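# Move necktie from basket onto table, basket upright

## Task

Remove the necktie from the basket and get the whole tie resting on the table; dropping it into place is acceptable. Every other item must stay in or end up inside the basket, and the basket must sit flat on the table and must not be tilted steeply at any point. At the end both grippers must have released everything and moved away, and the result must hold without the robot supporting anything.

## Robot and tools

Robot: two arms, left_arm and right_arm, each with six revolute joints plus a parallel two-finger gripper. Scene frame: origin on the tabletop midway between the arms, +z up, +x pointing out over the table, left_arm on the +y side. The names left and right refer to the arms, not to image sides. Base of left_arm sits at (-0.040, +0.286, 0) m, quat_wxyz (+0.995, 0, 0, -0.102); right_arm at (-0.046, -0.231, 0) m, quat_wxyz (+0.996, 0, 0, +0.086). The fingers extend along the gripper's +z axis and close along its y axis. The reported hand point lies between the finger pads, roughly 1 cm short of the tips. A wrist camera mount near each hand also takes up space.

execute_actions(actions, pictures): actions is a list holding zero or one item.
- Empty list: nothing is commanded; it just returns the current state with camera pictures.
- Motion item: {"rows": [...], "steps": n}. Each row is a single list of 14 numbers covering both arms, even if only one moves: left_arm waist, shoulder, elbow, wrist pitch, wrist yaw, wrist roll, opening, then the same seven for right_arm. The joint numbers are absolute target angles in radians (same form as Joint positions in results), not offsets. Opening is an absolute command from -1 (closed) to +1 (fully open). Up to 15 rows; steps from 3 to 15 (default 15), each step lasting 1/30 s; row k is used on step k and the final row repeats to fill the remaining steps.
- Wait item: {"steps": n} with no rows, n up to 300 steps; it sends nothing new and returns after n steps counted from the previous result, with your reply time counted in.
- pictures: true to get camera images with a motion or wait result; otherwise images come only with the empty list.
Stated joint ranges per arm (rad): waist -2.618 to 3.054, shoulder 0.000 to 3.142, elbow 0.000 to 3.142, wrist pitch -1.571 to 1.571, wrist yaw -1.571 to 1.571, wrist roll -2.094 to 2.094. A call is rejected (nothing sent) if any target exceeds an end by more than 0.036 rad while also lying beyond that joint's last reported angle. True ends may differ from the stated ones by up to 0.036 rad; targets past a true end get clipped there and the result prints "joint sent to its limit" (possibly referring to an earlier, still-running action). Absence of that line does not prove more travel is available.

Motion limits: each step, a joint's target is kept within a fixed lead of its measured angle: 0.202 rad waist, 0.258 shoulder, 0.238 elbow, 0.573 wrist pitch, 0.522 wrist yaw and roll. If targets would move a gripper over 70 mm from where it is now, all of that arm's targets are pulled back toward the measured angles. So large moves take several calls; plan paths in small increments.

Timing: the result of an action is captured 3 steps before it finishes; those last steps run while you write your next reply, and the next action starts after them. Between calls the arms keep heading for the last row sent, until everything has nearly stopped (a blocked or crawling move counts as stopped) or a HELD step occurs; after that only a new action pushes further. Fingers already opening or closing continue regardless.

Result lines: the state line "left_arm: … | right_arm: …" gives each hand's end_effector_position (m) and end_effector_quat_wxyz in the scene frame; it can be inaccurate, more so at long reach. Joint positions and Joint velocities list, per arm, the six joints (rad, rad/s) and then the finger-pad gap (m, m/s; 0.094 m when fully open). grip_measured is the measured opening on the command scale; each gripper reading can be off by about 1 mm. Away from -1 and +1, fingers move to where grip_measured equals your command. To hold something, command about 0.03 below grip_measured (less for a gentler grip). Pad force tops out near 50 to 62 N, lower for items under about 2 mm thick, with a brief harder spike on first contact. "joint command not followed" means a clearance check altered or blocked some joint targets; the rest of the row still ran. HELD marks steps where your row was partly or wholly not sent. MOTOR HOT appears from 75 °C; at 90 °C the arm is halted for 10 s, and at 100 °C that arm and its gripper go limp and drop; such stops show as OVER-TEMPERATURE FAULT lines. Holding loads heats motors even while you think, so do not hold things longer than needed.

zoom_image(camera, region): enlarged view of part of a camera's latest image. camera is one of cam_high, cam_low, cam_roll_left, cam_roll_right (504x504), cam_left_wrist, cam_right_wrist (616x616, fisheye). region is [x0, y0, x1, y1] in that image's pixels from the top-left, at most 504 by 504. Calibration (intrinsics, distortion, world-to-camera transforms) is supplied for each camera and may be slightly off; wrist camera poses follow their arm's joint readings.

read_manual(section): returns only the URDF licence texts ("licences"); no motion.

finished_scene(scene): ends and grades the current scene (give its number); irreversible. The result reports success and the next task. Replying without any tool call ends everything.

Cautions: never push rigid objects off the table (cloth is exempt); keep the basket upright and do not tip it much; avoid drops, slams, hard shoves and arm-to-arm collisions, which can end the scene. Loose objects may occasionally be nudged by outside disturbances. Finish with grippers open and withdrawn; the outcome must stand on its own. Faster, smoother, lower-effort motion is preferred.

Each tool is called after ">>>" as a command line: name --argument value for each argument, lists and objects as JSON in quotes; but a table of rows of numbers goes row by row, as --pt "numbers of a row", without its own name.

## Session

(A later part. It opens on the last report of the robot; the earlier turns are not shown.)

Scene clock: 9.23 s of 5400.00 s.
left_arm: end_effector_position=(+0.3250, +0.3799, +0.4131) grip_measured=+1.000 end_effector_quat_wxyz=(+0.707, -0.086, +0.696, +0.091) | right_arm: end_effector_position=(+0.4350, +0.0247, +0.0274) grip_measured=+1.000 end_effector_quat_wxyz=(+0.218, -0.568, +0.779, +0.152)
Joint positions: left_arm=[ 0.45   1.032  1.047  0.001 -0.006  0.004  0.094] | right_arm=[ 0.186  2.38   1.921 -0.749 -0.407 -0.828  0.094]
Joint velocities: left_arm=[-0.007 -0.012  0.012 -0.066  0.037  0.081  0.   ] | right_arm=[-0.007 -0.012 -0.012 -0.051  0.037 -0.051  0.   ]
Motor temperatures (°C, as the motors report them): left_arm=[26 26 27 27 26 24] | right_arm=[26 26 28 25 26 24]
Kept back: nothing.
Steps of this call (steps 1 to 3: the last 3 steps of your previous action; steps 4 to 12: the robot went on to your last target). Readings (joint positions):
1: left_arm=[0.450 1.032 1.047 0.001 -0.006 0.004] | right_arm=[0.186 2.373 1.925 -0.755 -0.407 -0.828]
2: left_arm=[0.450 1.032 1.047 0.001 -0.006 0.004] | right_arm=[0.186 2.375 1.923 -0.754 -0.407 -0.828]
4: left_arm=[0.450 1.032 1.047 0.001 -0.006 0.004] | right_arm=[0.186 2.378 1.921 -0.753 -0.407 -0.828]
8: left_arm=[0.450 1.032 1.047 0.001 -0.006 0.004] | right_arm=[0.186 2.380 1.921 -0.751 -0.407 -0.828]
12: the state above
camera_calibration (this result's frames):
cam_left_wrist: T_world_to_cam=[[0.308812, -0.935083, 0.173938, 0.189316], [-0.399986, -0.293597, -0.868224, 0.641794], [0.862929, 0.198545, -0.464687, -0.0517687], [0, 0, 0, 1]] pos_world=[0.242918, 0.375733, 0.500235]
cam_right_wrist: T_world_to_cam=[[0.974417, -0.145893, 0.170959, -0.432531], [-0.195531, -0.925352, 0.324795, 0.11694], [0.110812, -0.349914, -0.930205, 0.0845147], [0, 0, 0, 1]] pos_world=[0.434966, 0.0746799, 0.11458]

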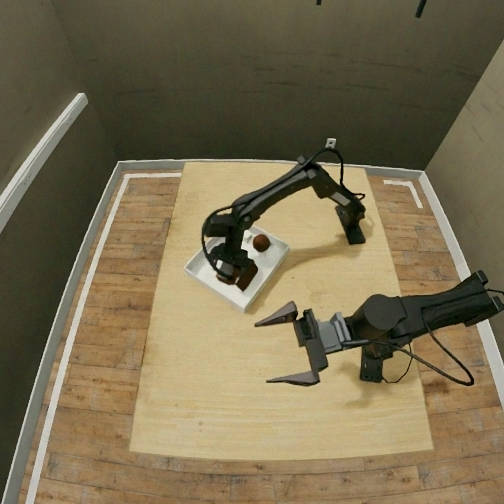

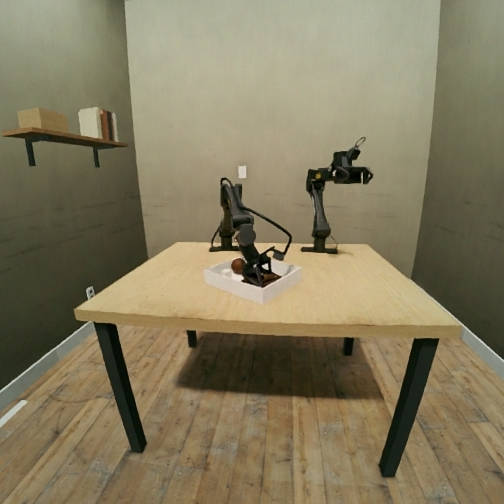

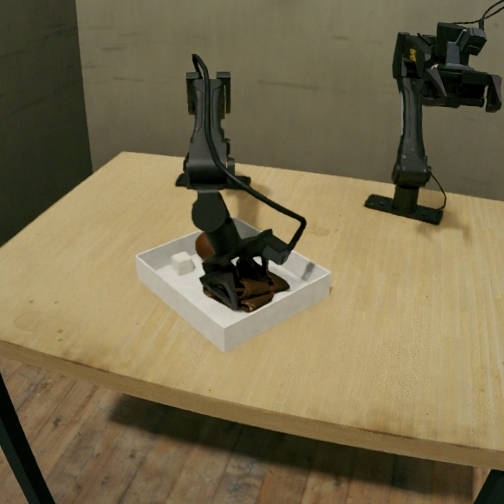

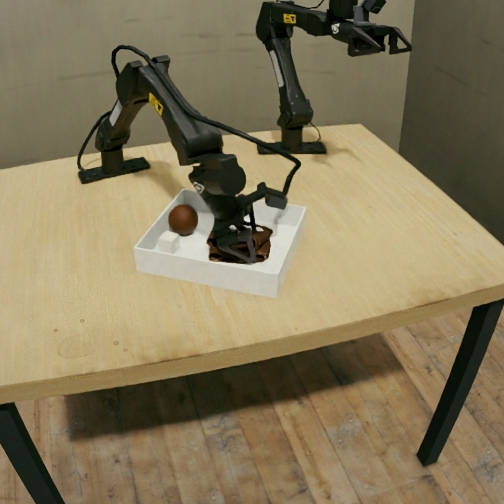

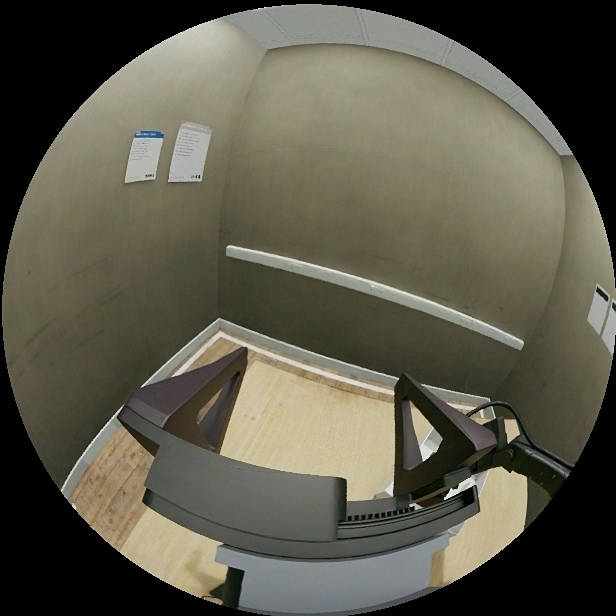

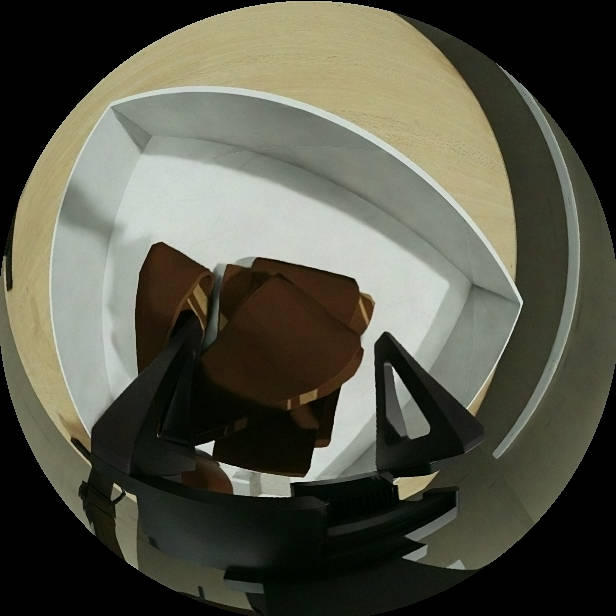

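>>> execute_actions --actions '[{"rows": [[0.45,1.032,1.047,0,0,0,1,0.185,2.396,1.902,-0.743,-0.42,-0.835,1],[0.45,1.032,1.047,0,0,0,1,0.185,2.399,1.902,-0.741,-0.42,-0.835,1],[0.45,1.032,1.047,0,0,0,1,0.185,2.402,1.902,-0.739,-0.42,-0.835,1],[0.45,1.032,1.047,0,0,0,1,0.185,2.405,1.902,-0.737,-0.42,-0.835,1],[0.45,1.032,1.047,0,0,0,1,0.185,2.408,1.902,-0.735,-0.42,-0.835,1],[0.45,1.032,1.047,0,0,0,1,0.185,2.411,1.902,-0.733,-0.42,-0.835,1]], "steps": 15}]' --pictures true

Scene clock: 9.87 s of 5400.00 s.
left_arm: end_effector_position=(+0.3250, +0.3799, +0.4131) grip_measured=+1.000 end_effector_quat_wxyz=(+0.707, -0.086, +0.696, +0.091) | right_arm: end_effector_position=(+0.4365, +0.0259, +0.0220) grip_measured=+1.000 end_effector_quat_wxyz=(+0.219, -0.569, +0.778, +0.153)
Joint positions: left_arm=[ 0.45   1.032  1.047  0.001 -0.006  0.004  0.094] | right_arm=[ 0.186  2.393  1.921 -0.735 -0.41  -0.828  0.094]
Joint velocities: left_arm=[-0.012 -0.002  0.007 -0.081 -0.037  0.007  0.   ] | right_arm=[-0.002 -0.007  0.012 -0.007 -0.022 -0.066  0.   ]
Motor temperatures (°C, as the motors report them): left_arm=[26 26 27 27 26 24] | right_arm=[26 26 28 25 26 24]
Steps of this call (steps 1 to 7: the robot went on to your last target; steps 8 to 19: the first 12 steps of this action). Readings (joint positions):
8: left_arm=[0.450 1.032 1.047 0.001 -0.006 0.004] | right_arm=[0.186 2.380 1.921 -0.748 -0.407 -0.828]
9: left_arm=[0.450 1.032 1.047 0.001 -0.006 0.004] | right_arm=[0.186 2.380 1.921 -0.748 -0.407 -0.828]
11: left_arm=[0.450 1.032 1.047 0.001 -0.006 0.004] | right_arm=[0.186 2.380 1.921 -0.746 -0.407 -0.828]
15: left_arm=[0.450 1.032 1.047 0.001 -0.006 0.004] | right_arm=[0.186 2.386 1.921 -0.738 -0.407 -0.828]
19: the state above
camera_calibration (this result's frames):
cam_left_wrist: T_world_to_cam=[[0.308812, -0.935083, 0.173938, 0.189316], [-0.399986, -0.293597, -0.868224, 0.641794], [0.862929, 0.198545, -0.464687, -0.0517687], [0, 0, 0, 1]] pos_world=[0.242918, 0.375733, 0.500235]
cam_right_wrist: T_world_to_cam=[[0.974542, -0.145308, 0.170742, -0.433024], [-0.1945, -0.926734, 0.321457, 0.119723], [0.111522, -0.346483, -0.931404, 0.0794274], [0, 0, 0, 1]] pos_world=[0.436428, 0.0755494, 0.109428]

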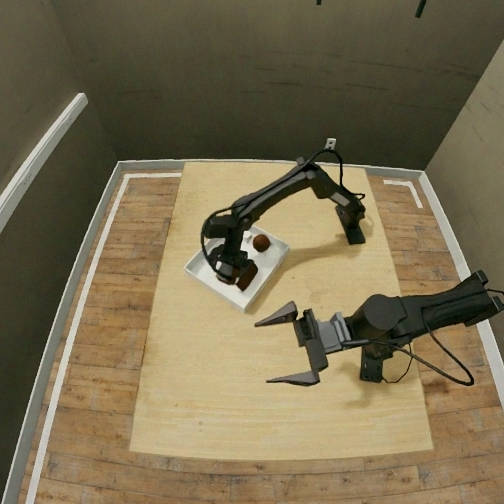

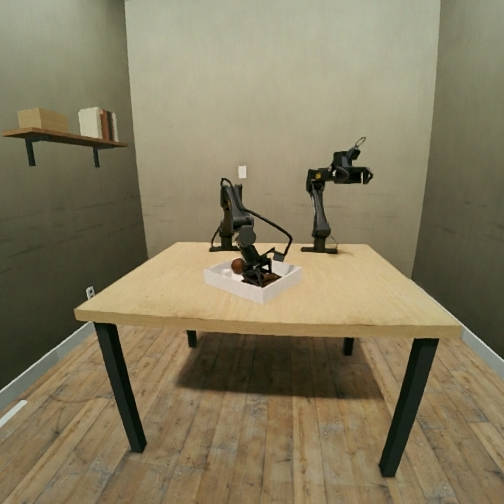

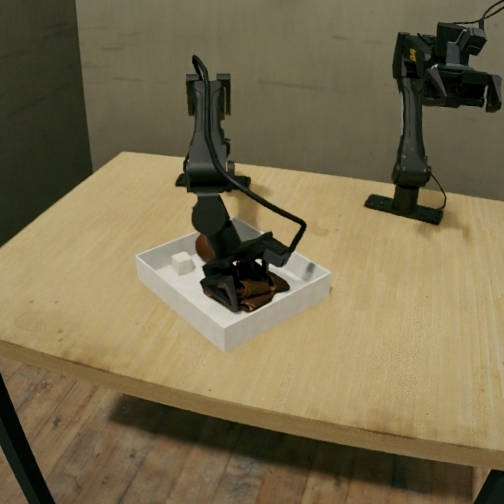

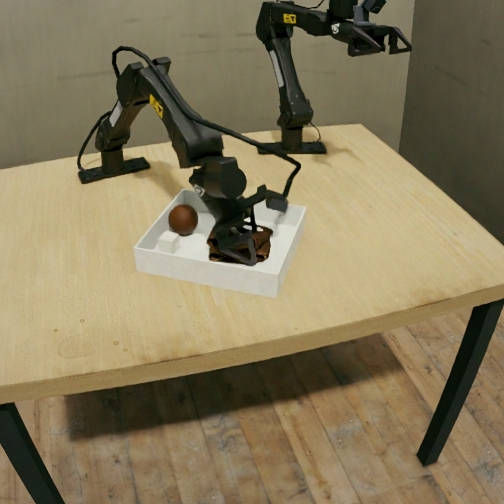

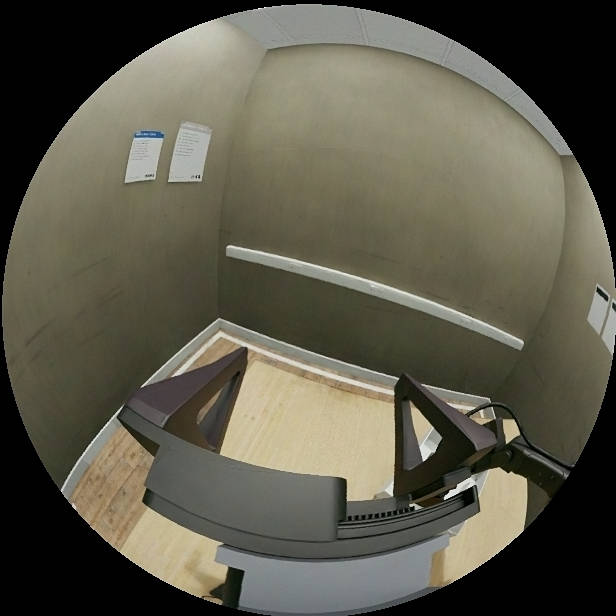

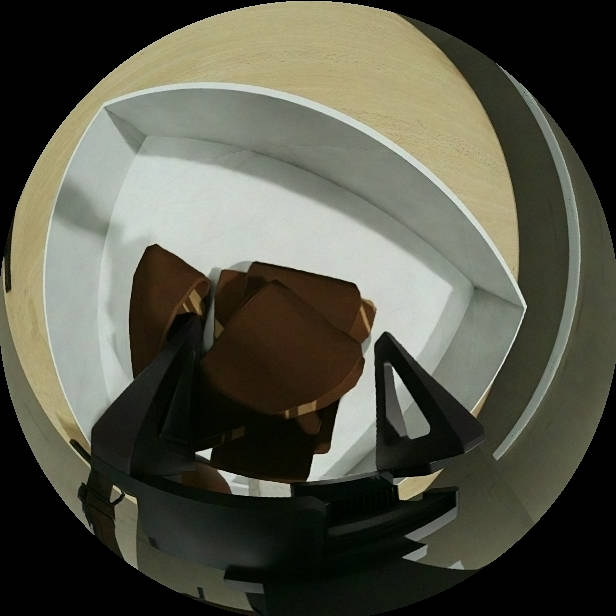

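>>> execute_actions --actions '[{"rows": [[0.45,1.032,1.047,0,0,0,1,0.185,2.411,1.902,-0.733,-0.42,-0.835,0.92],[0.45,1.032,1.047,0,0,0,1,0.185,2.411,1.902,-0.733,-0.42,-0.835,0.84],[0.45,1.032,1.047,0,0,0,1,0.185,2.411,1.902,-0.733,-0.42,-0.835,0.76],[0.45,1.032,1.047,0,0,0,1,0.185,2.411,1.902,-0.733,-0.42,-0.835,0.68],[0.45,1.032,1.047,0,0,0,1,0.185,2.411,1.902,-0.733,-0.42,-0.835,0.6],[0.45,1.032,1.047,0,0,0,1,0.185,2.411,1.902,-0.733,-0.42,-0.835,0.52],[0.45,1.032,1.047,0,0,0,1,0.185,2.411,1.902,-0.733,-0.42,-0.835,0.44],[0.45,1.032,1.047,0,0,0,1,0.185,2.411,1.902,-0.733,-0.42,-0.835,0.36],[0.45,1.032,1.047,0,0,0,1,0.185,2.411,1.902,-0.733,-0.42,-0.835,0.28],[0.45,1.032,1.047,0,0,0,1,0.185,2.411,1.902,-0.733,-0.42,-0.835,0.2],[0.45,1.032,1.047,0,0,0,1,0.185,2.411,1.902,-0.733,-0.42,-0.835,0.12],[0.45,1.032,1.047,0,0,0,1,0.185,2.411,1.902,-0.733,-0.42,-0.835,0.04],[0.45,1.032,1.047,0,0,0,1,0.185,2.411,1.902,-0.733,-0.42,-0.835,-0.04],[0.45,1.032,1.047,0,0,0,1,0.185,2.411,1.902,-0.733,-0.42,-0.835,-0.12],[0.45,1.032,1.047,0,0,0,1,0.185,2.411,1.902,-0.733,-0.42,-0.835,-0.2]], "steps": 15}]'

>>> execute_actions --actions '[{"steps": 10}]' --pictures true

Scene clock: 10.43 s of 5400.00 s.
left_arm: end_effector_position=(+0.3250, +0.3799, +0.4131) grip_measured=+1.000 end_effector_quat_wxyz=(+0.707, -0.086, +0.696, +0.091) | right_arm: end_effector_position=(+0.4366, +0.0265, +0.0223) grip_measured=+0.080 end_effector_quat_wxyz=(+0.220, -0.569, +0.777, +0.154)
Joint positions: left_arm=[ 0.45   1.032  1.047  0.001 -0.006  0.004  0.094] | right_arm=[ 0.186  2.393  1.921 -0.733 -0.412 -0.828  0.051]
Joint velocities: left_arm=[-0.007 -0.007  0.007  0.022 -0.007  0.007  0.   ] | right_arm=[ 0.002  0.012 -0.017 -0.022 -0.066 -0.051 -0.078]
Motor temperatures (°C, as the motors report them): left_arm=[26 26 27 27 26 24] | right_arm=[26 26 28 25 26 24]
Steps of this call (steps 1 to 3: the last 3 steps of your previous action; steps 4 to 5: the robot went on to your last target; steps 6 to 17: the first 12 steps of this action). Readings (joint positions):
6: left_arm=[0.450 1.032 1.047 0.001 -0.006 0.004] | right_arm=[0.186 2.393 1.921 -0.733 -0.412 -0.828]
7: left_arm=[0.450 1.032 1.047 0.001 -0.006 0.004] | right_arm=[0.186 2.393 1.921 -0.733 -0.412 -0.828]
9: left_arm=[0.450 1.032 1.047 0.001 -0.006 0.004] | right_arm=[0.186 2.393 1.921 -0.733 -0.412 -0.828]
13: left_arm=[0.450 1.032 1.047 0.001 -0.006 0.004] | right_arm=[0.186 2.393 1.921 -0.733 -0.412 -0.828]
17: the state above

Scene clock: 10.77 s of 5400.00 s.
left_arm: end_effector_position=(+0.3250, +0.3799, +0.4131) grip_measured=+1.000 end_effector_quat_wxyz=(+0.707, -0.086, +0.696, +0.091) | right_arm: end_effector_position=(+0.4367, +0.0263, +0.0223) grip_measured=-0.197 end_effector_quat_wxyz=(+0.220, -0.569, +0.777, +0.154)
Joint positions: left_arm=[ 0.45   1.032  1.047  0.001 -0.006  0.004  0.094] | right_arm=[ 0.186  2.393  1.921 -0.733 -0.412 -0.828  0.038]
Joint velocities: left_arm=[ 0.007 -0.017 -0.002  0.051 -0.051  0.037  0.   ] | right_arm=[-0.022  0.012 -0.012  0.037  0.022 -0.007 -0.001]
Motor temperatures (°C, as the motors report them): left_arm=[26 26 27 27 26 24] | right_arm=[26 27 28 25 26 24]
Kept back: nothing.
Steps of this call (steps 1 to 3: the last 3 steps of your previous action; steps 4 to 10: the robot went on to your last target). Readings (joint positions):
1: left_arm=[0.450 1.032 1.047 0.001 -0.006 0.004] | right_arm=[0.186 2.393 1.921 -0.733 -0.412 -0.828]
2: left_arm=[0.450 1.032 1.047 0.001 -0.006 0.004] | right_arm=[0.186 2.393 1.921 -0.733 -0.412 -0.828]
4: left_arm=[0.450 1.032 1.047 0.001 -0.006 0.004] | right_arm=[0.186 2.393 1.921 -0.733 -0.412 -0.828]
8: left_arm=[0.450 1.032 1.047 0.001 -0.006 0.004] | right_arm=[0.186 2.393 1.921 -0.733 -0.412 -0.828]
10: the state above
camera_calibration (this result's frames):
cam_left_wrist: T_world_to_cam=[[0.308812, -0.935083, 0.173938, 0.189316], [-0.399986, -0.293597, -0.868224, 0.641794], [0.862929, 0.198545, -0.464687, -0.0517687], [0, 0, 0, 1]] pos_world=[0.242918, 0.375733, 0.500235]
cam_right_wrist: T_world_to_cam=[[0.974457, -0.144716, 0.171727, -0.433242], [-0.193998, -0.927657, 0.319087, 0.119925], [0.113127, -0.344252, -0.932037, 0.0790673], [0, 0, 0, 1]] pos_world=[0.436496, 0.0757713, 0.109827]

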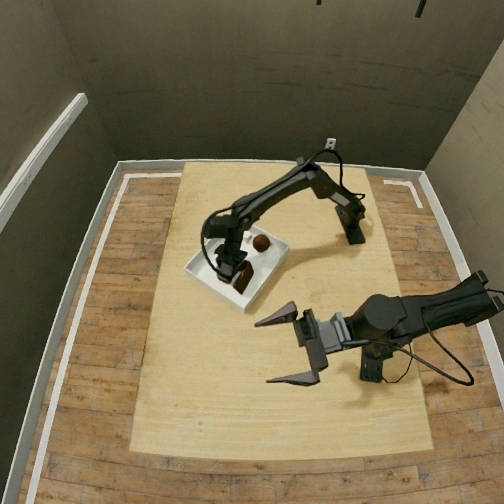

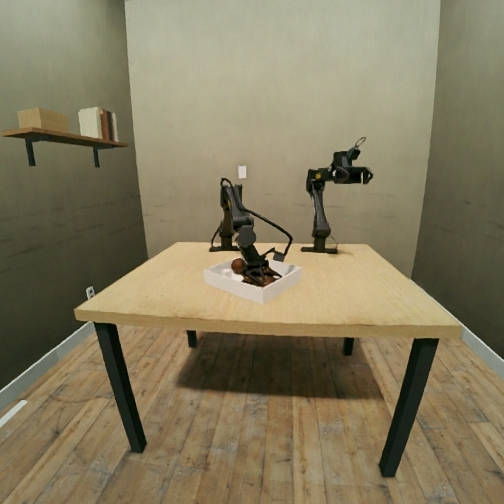

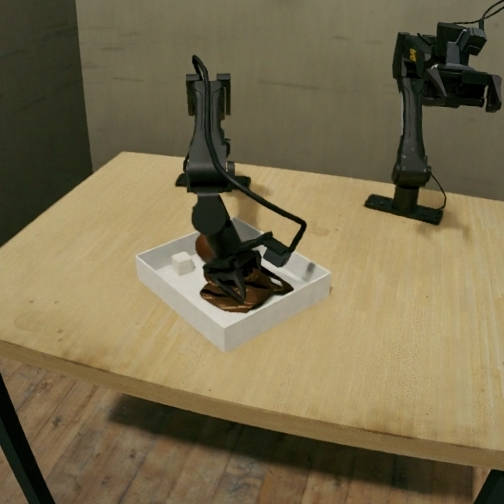

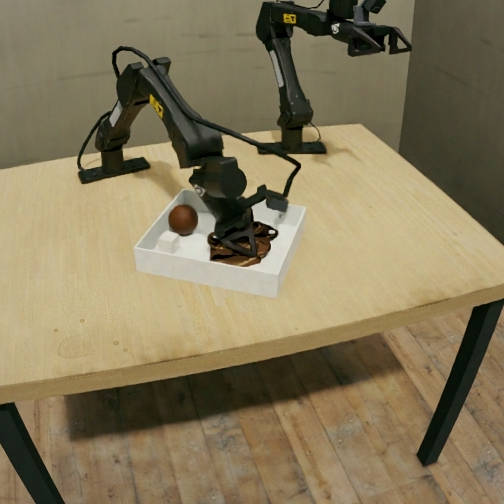

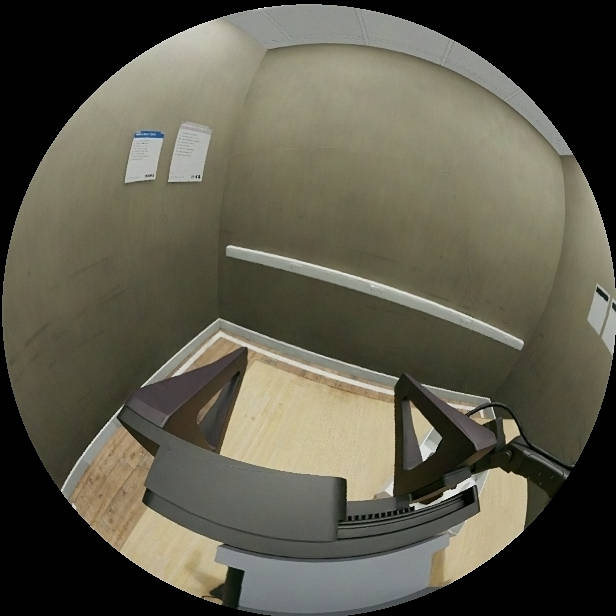

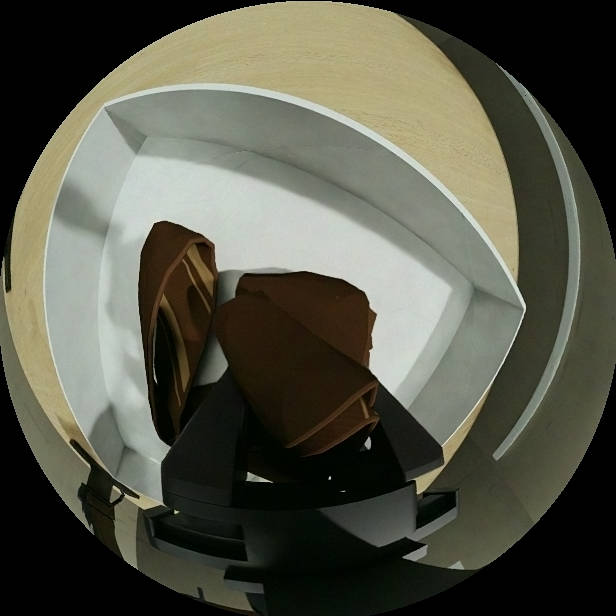

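>>> execute_actions --actions '[{"rows": [[0.45,1.032,1.047,0,0,0,1,0.185,2.411,1.902,-0.733,-0.42,-0.835,-0.27],[0.45,1.032,1.047,0,0,0,1,0.185,2.411,1.902,-0.733,-0.42,-0.835,-0.34],[0.45,1.032,1.047,0,0,0,1,0.185,2.411,1.902,-0.733,-0.42,-0.835,-0.41],[0.45,1.032,1.047,0,0,0,1,0.185,2.411,1.902,-0.733,-0.42,-0.835,-0.48],[0.45,1.032,1.047,0,0,0,1,0.185,2.411,1.902,-0.733,-0.42,-0.835,-0.54],[0.45,1.032,1.047,0,0,0,1,0.185,2.411,1.902,-0.733,-0.42,-0.835,-0.6],[0.45,1.032,1.047,0,0,0,1,0.185,2.411,1.902,-0.733,-0.42,-0.835,-0.65],[0.45,1.032,1.047,0,0,0,1,0.185,2.411,1.902,-0.733,-0.42,-0.835,-0.7]], "steps": 15}]' --pictures true

Scene clock: 11.33 s of 5400.00 s.
left_arm: end_effector_position=(+0.3250, +0.3799, +0.4131) grip_measured=+1.000 end_effector_quat_wxyz=(+0.707, -0.086, +0.696, +0.091) | right_arm: end_effector_position=(+0.4375, +0.0311, +0.0262) grip_measured=-0.641 end_effector_quat_wxyz=(+0.230, -0.570, +0.772, +0.164)
Joint positions: left_arm=[ 0.45   1.032  1.047  0.001 -0.006  0.004  0.094] | right_arm=[ 0.186  2.391  1.921 -0.719 -0.438 -0.828  0.017]
Joint velocities: left_arm=[ 0.002  0.012  0.002 -0.037  0.022 -0.081  0.   ] | right_arm=[-0.007 -0.007  0.002  0.022  0.022  0.037 -0.002]
Motor temperatures (°C, as the motors report them): left_arm=[26 26 27 28 26 24] | right_arm=[26 27 28 25 26 24]
Steps of this call (steps 1 to 5: the robot went on to your last target; steps 6 to 17: the first 12 steps of this action). Readings (joint positions):
6: left_arm=[0.450 1.032 1.047 0.001 -0.006 0.004] | right_arm=[0.186 2.393 1.921 -0.733 -0.412 -0.828]
7: left_arm=[0.450 1.032 1.047 0.001 -0.006 0.004] | right_arm=[0.186 2.393 1.921 -0.733 -0.412 -0.828]
9: left_arm=[0.450 1.032 1.047 0.001 -0.006 0.004] | right_arm=[0.186 2.393 1.921 -0.732 -0.417 -0.828]
13: left_arm=[0.450 1.032 1.047 0.001 -0.006 0.004] | right_arm=[0.186 2.391 1.921 -0.723 -0.434 -0.828]
17: the state above
camera_calibration (this result's frames):
cam_left_wrist: T_world_to_cam=[[0.308812, -0.935083, 0.173938, 0.189316], [-0.399986, -0.293597, -0.868224, 0.641794], [0.862929, 0.198545, -0.464687, -0.0517687], [0, 0, 0, 1]] pos_world=[0.242918, 0.375733, 0.500235]
cam_right_wrist: T_world_to_cam=[[0.9748, -0.14031, 0.173432, -0.434286], [-0.186945, -0.938005, 0.291889, 0.121207], [0.121725, -0.316955, -0.940597, 0.0798809], [0, 0, 0, 1]] pos_world=[0.436278, 0.0780766, 0.115076]

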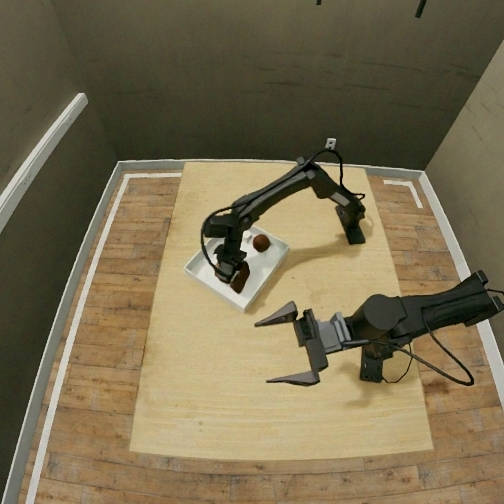

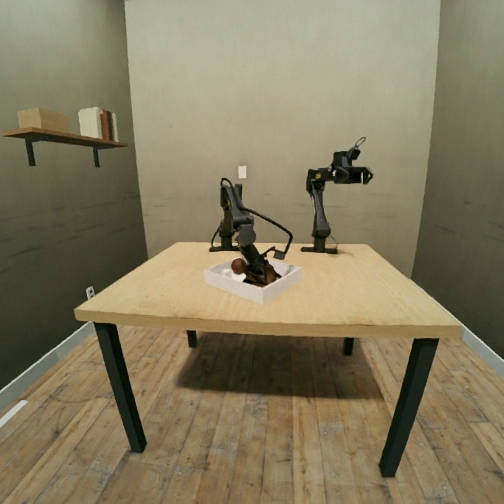

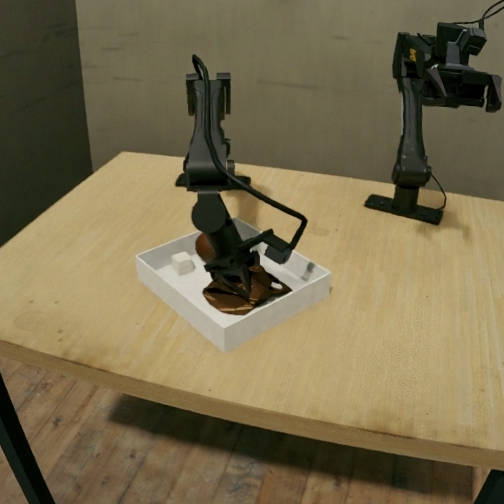

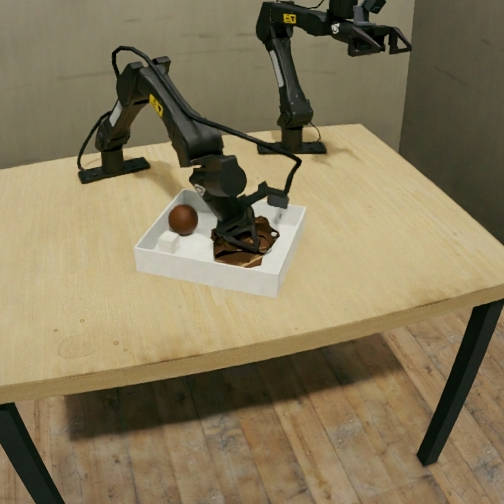

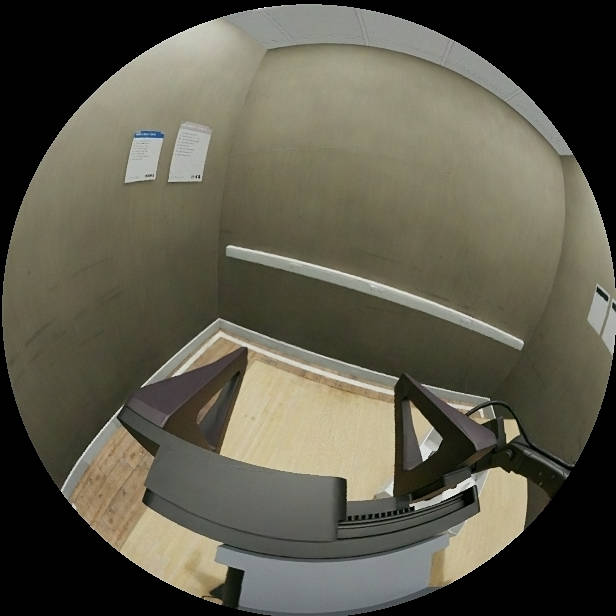

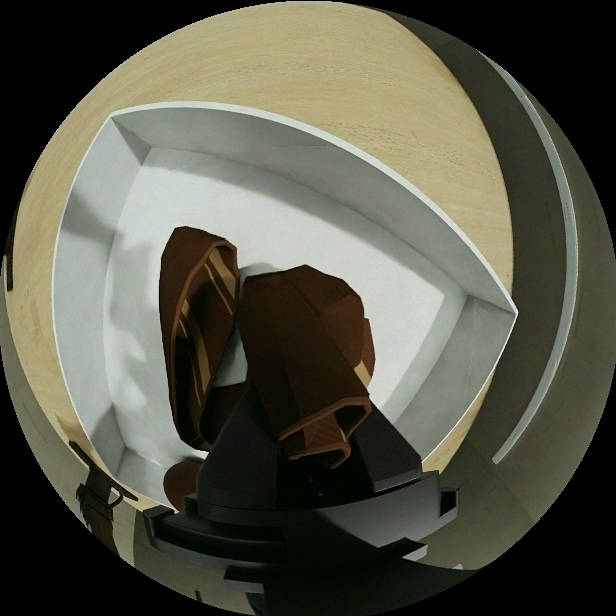

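>>> execute_actions --actions '[{"rows": [[0.45,1.032,1.047,0,0,0,1,0.185,2.388,1.92,-0.733,-0.42,-0.835,-0.72],[0.45,1.032,1.047,0,0,0,1,0.185,2.381,1.92,-0.733,-0.42,-0.835,-0.72],[0.45,1.032,1.047,0,0,0,1,0.185,2.369,1.92,-0.733,-0.42,-0.835,-0.72],[0.45,1.032,1.047,0,0,0,1,0.185,2.354,1.92,-0.733,-0.42,-0.835,-0.72],[0.45,1.032,1.047,0,0,0,1,0.185,2.335,1.92,-0.733,-0.42,-0.835,-0.72],[0.45,1.032,1.047,0,0,0,1,0.185,2.313,1.92,-0.733,-0.42,-0.835,-0.72],[0.45,1.032,1.047,0,0,0,1,0.185,2.288,1.92,-0.733,-0.42,-0.835,-0.72],[0.45,1.032,1.047,0,0,0,1,0.185,2.26,1.92,-0.733,-0.42,-0.835,-0.72],[0.45,1.032,1.047,0,0,0,1,0.185,2.23,1.92,-0.733,-0.42,-0.835,-0.72],[0.45,1.032,1.047,0,0,0,1,0.185,2.198,1.92,-0.733,-0.42,-0.835,-0.72],[0.45,1.032,1.047,0,0,0,1,0.185,2.165,1.92,-0.733,-0.42,-0.835,-0.72],[0.45,1.032,1.047,0,0,0,1,0.185,2.13,1.92,-0.733,-0.42,-0.835,-0.72],[0.45,1.032,1.047,0,0,0,1,0.185,2.094,1.92,-0.733,-0.42,-0.835,-0.72],[0.45,1.032,1.047,0,0,0,1,0.185,2.057,1.92,-0.733,-0.42,-0.835,-0.72],[0.45,1.032,1.047,0,0,0,1,0.185,2.02,1.92,-0.733,-0.42,-0.835,-0.72]], "steps": 15}]'

>>> execute_actions --actions '[{"rows": [[0.45,1.032,1.047,0,0,0,1,0.185,1.983,1.92,-0.733,-0.42,-0.835,-0.72],[0.45,1.032,1.047,0,0,0,1,0.185,1.946,1.92,-0.733,-0.42,-0.835,-0.72],[0.45,1.032,1.047,0,0,0,1,0.185,1.91,1.92,-0.733,-0.42,-0.835,-0.72],[0.45,1.032,1.047,0,0,0,1,0.185,1.875,1.92,-0.733,-0.42,-0.835,-0.72],[0.45,1.032,1.047,0,0,0,1,0.185,1.842,1.92,-0.733,-0.42,-0.835,-0.72],[0.45,1.032,1.047,0,0,0,1,0.185,1.81,1.92,-0.733,-0.42,-0.835,-0.72],[0.45,1.032,1.047,0,0,0,1,0.185,1.78,1.92,-0.733,-0.42,-0.835,-0.72],[0.45,1.032,1.047,0,0,0,1,0.185,1.752,1.92,-0.733,-0.42,-0.835,-0.72],[0.45,1.032,1.047,0,0,0,1,0.185,1.727,1.92,-0.733,-0.42,-0.835,-0.72],[0.45,1.032,1.047,0,0,0,1,0.185,1.705,1.92,-0.733,-0.42,-0.835,-0.72],[0.45,1.032,1.047,0,0,0,1,0.185,1.686,1.92,-0.733,-0.42,-0.835,-0.72],[0.45,1.032,1.047,0,0,0,1,0.185,1.671,1.92,-0.733,-0.42,-0.835,-0.72],[0.45,1.032,1.047,0,0,0,1,0.185,1.659,1.92,-0.733,-0.42,-0.835,-0.72],[0.45,1.032,1.047,0,0,0,1,0.185,1.652,1.92,-0.733,-0.42,-0.835,-0.72],[0.45,1.032,1.047,0,0,0,1,0.185,1.65,1.92,-0.733,-0.42,-0.835,-0.72]], "steps": 15}]'

>>> execute_actions --actions '[{"steps": 8}]' --pictures true

Scene clock: 12.30 s of 5400.00 s.
left_arm: end_effector_position=(+0.3250, +0.3799, +0.4131) grip_measured=+1.000 end_effector_quat_wxyz=(+0.707, -0.086, +0.696, +0.091) | right_arm: end_effector_position=(+0.4446, +0.0295, +0.1005) grip_measured=-0.663 end_effector_quat_wxyz=(+0.288, -0.572, +0.756, +0.135)
Joint positions: left_arm=[ 0.45   1.032  1.047  0.001 -0.006  0.004  0.094] | right_arm=[ 0.186  2.245  1.921 -0.733 -0.414 -0.828  0.016]
Joint velocities: left_arm=[ 0.002 -0.002  0.002  0.037 -0.007 -0.007  0.   ] | right_arm=[-0.002 -0.921 -0.002 -0.051  0.095 -0.037  0.   ]
Motor temperatures (°C, as the motors report them): left_arm=[26 26 28 28 26 24] | right_arm=[26 27 28 25 26 24]
Steps of this call (steps 1 to 3: the last 3 steps of your previous action; steps 4 to 15: the robot went on to your last target; steps 16 to 17: nothing new was sent; steps 18 to 29: the first 12 steps of this action). Readings (joint positions):
18: left_arm=[0.450 1.032 1.047 0.001 -0.006 0.004] | right_arm=[0.186 2.389 1.921 -0.719 -0.439 -0.828]
19: left_arm=[0.450 1.032 1.047 0.001 -0.006 0.004] | right_arm=[0.186 2.387 1.921 -0.719 -0.439 -0.828]
21: left_arm=[0.450 1.032 1.047 0.001 -0.006 0.004] | right_arm=[0.186 2.380 1.921 -0.719 -0.437 -0.828]
25: left_arm=[0.450 1.032 1.047 0.001 -0.006 0.004] | right_arm=[0.186 2.343 1.921 -0.724 -0.424 -0.828]
29: the state above

Scene clock: 12.80 s of 5400.00 s.
left_arm: end_effector_position=(+0.3250, +0.3799, +0.4131) grip_measured=+1.000 end_effector_quat_wxyz=(+0.707, -0.086, +0.696, +0.091) | right_arm: end_effector_position=(+0.3833, +0.0064, +0.3810) grip_measured=-0.664 end_effector_quat_wxyz=(+0.528, -0.557, +0.639, +0.054)
Joint positions: left_arm=[ 0.45   1.032  1.047  0.001 -0.006  0.004  0.094] | right_arm=[ 0.186  1.7    1.921 -0.718 -0.412 -0.83   0.016]
Joint velocities: left_arm=[ 0.002  0.007  0.007 -0.051  0.081  0.007  0.   ] | right_arm=[ 0.017 -0.593 -0.007 -0.022 -0.022 -0.051 -0.   ]
Motor temperatures (°C, as the motors report them): left_arm=[26 26 28 28 26 24] | right_arm=[26 27 28 25 26 24]
Steps of this call (steps 1 to 3: the last 3 steps of your previous action; steps 4 to 15: the first 12 steps of this action). Readings (joint positions):
4: left_arm=[0.450 1.032 1.047 0.001 -0.006 0.004] | right_arm=[0.186 2.093 1.921 -0.731 -0.412 -0.828]
5: left_arm=[0.450 1.032 1.047 0.001 -0.006 0.004] | right_arm=[0.186 2.052 1.921 -0.730 -0.412 -0.828]
7: left_arm=[0.450 1.032 1.047 0.001 -0.006 0.004] | right_arm=[0.186 1.968 1.921 -0.728 -0.412 -0.829]
11: left_arm=[0.450 1.032 1.047 0.001 -0.006 0.004] | right_arm=[0.186 1.812 1.921 -0.722 -0.412 -0.830]
15: the state above

Scene clock: 13.07 s of 5400.00 s.
left_arm: end_effector_position=(+0.3250, +0.3799, +0.4131) grip_measured=+1.000 end_effector_quat_wxyz=(+0.707, -0.086, +0.696, +0.091) | right_arm: end_effector_position=(+0.3693, +0.0015, +0.4042) grip_measured=-0.664 end_effector_quat_wxyz=(+0.547, -0.555, +0.625, +0.047)
Joint positions: left_arm=[ 0.45   1.032  1.047  0.001 -0.006  0.004  0.094] | right_arm=[ 0.186  1.648  1.921 -0.722 -0.414 -0.831  0.016]
Joint velocities: left_arm=[ 0.032 -0.017 -0.002 -0.051 -0.037 -0.007  0.   ] | right_arm=[-0.007  0.002  0.007 -0.081  0.007  0.007  0.001]
Motor temperatures (°C, as the motors report them): left_arm=[26 26 28 28 26 24] | right_arm=[26 27 28 25 26 24]
Kept back: nothing.
Steps of this call (steps 1 to 3: the last 3 steps of your previous action; steps 4 to 8: the robot went on to your last target). Readings (joint positions):
1: left_arm=[0.450 1.032 1.047 0.001 -0.006 0.004] | right_arm=[0.186 1.682 1.921 -0.717 -0.413 -0.830]
2: left_arm=[0.450 1.032 1.047 0.001 -0.006 0.004] | right_arm=[0.186 1.667 1.921 -0.717 -0.413 -0.830]
4: left_arm=[0.450 1.032 1.047 0.001 -0.006 0.004] | right_arm=[0.186 1.650 1.921 -0.717 -0.414 -0.830]
8: the state above
camera_calibration (this result's frames):
cam_left_wrist: T_world_to_cam=[[0.308812, -0.935083, 0.173938, 0.189316], [-0.399986, -0.293597, -0.868224, 0.641794], [0.862929, 0.198545, -0.464687, -0.0517687], [0, 0, 0, 1]] pos_world=[0.242918, 0.375733, 0.500235]
cam_right_wrist: T_world_to_cam=[[0.644134, -0.265934, 0.717197, -0.535046], [-0.267176, -0.956784, -0.114814, 0.164389], [0.716735, -0.117662, -0.687347, 0.111899], [0, 0, 0, 1]] pos_world=[0.30836, 0.0281636, 0.479521]

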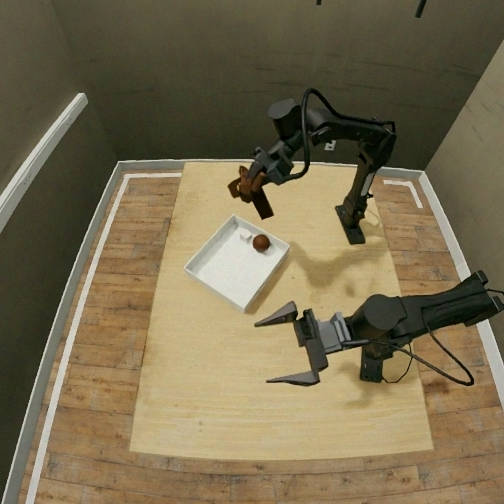

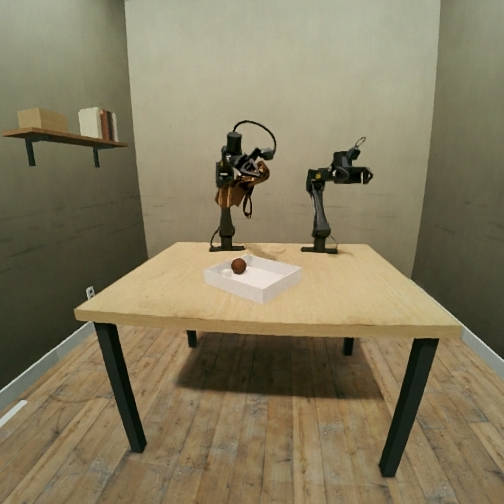

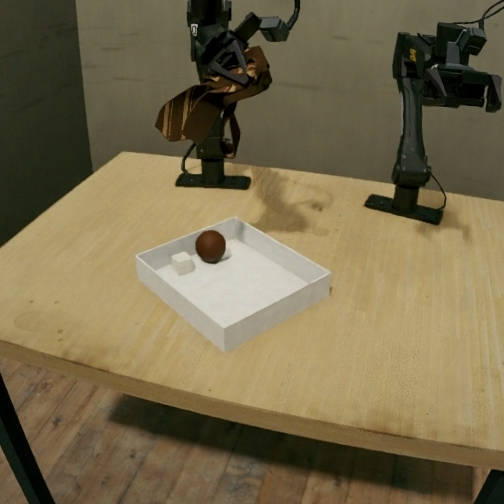

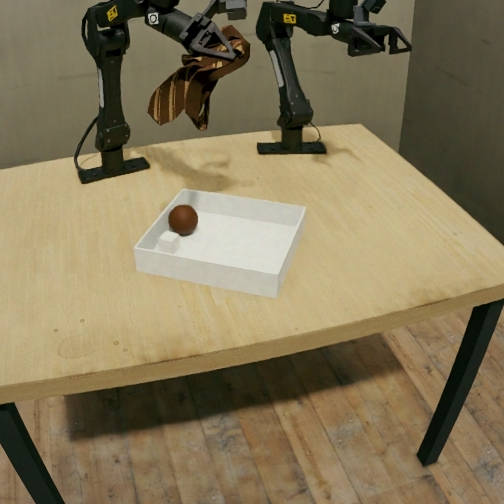

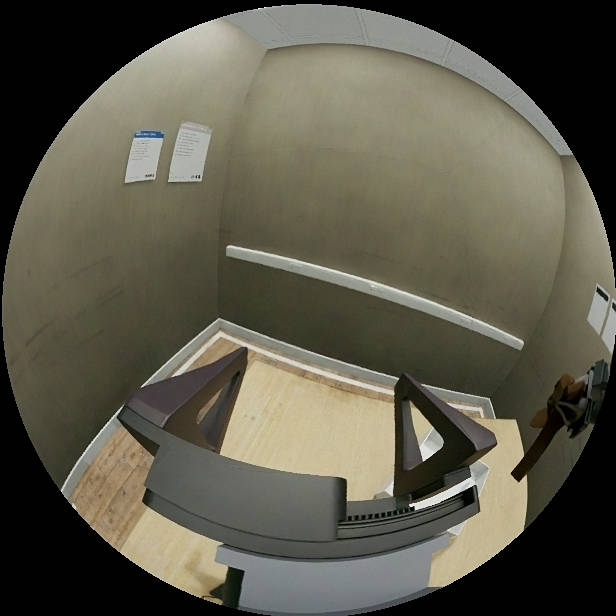

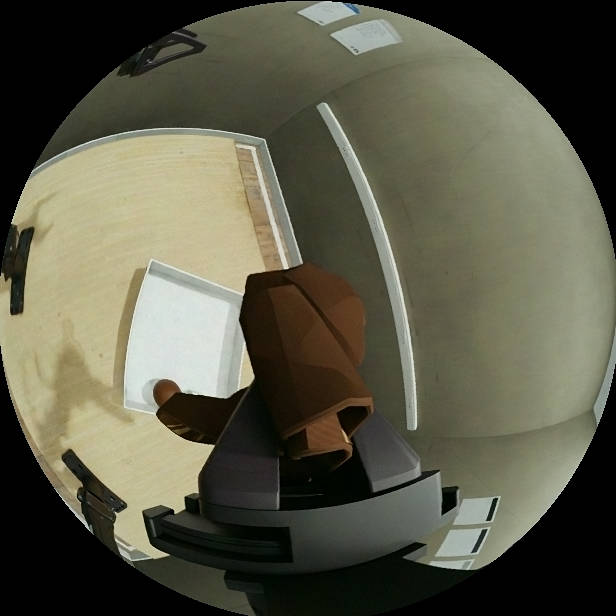

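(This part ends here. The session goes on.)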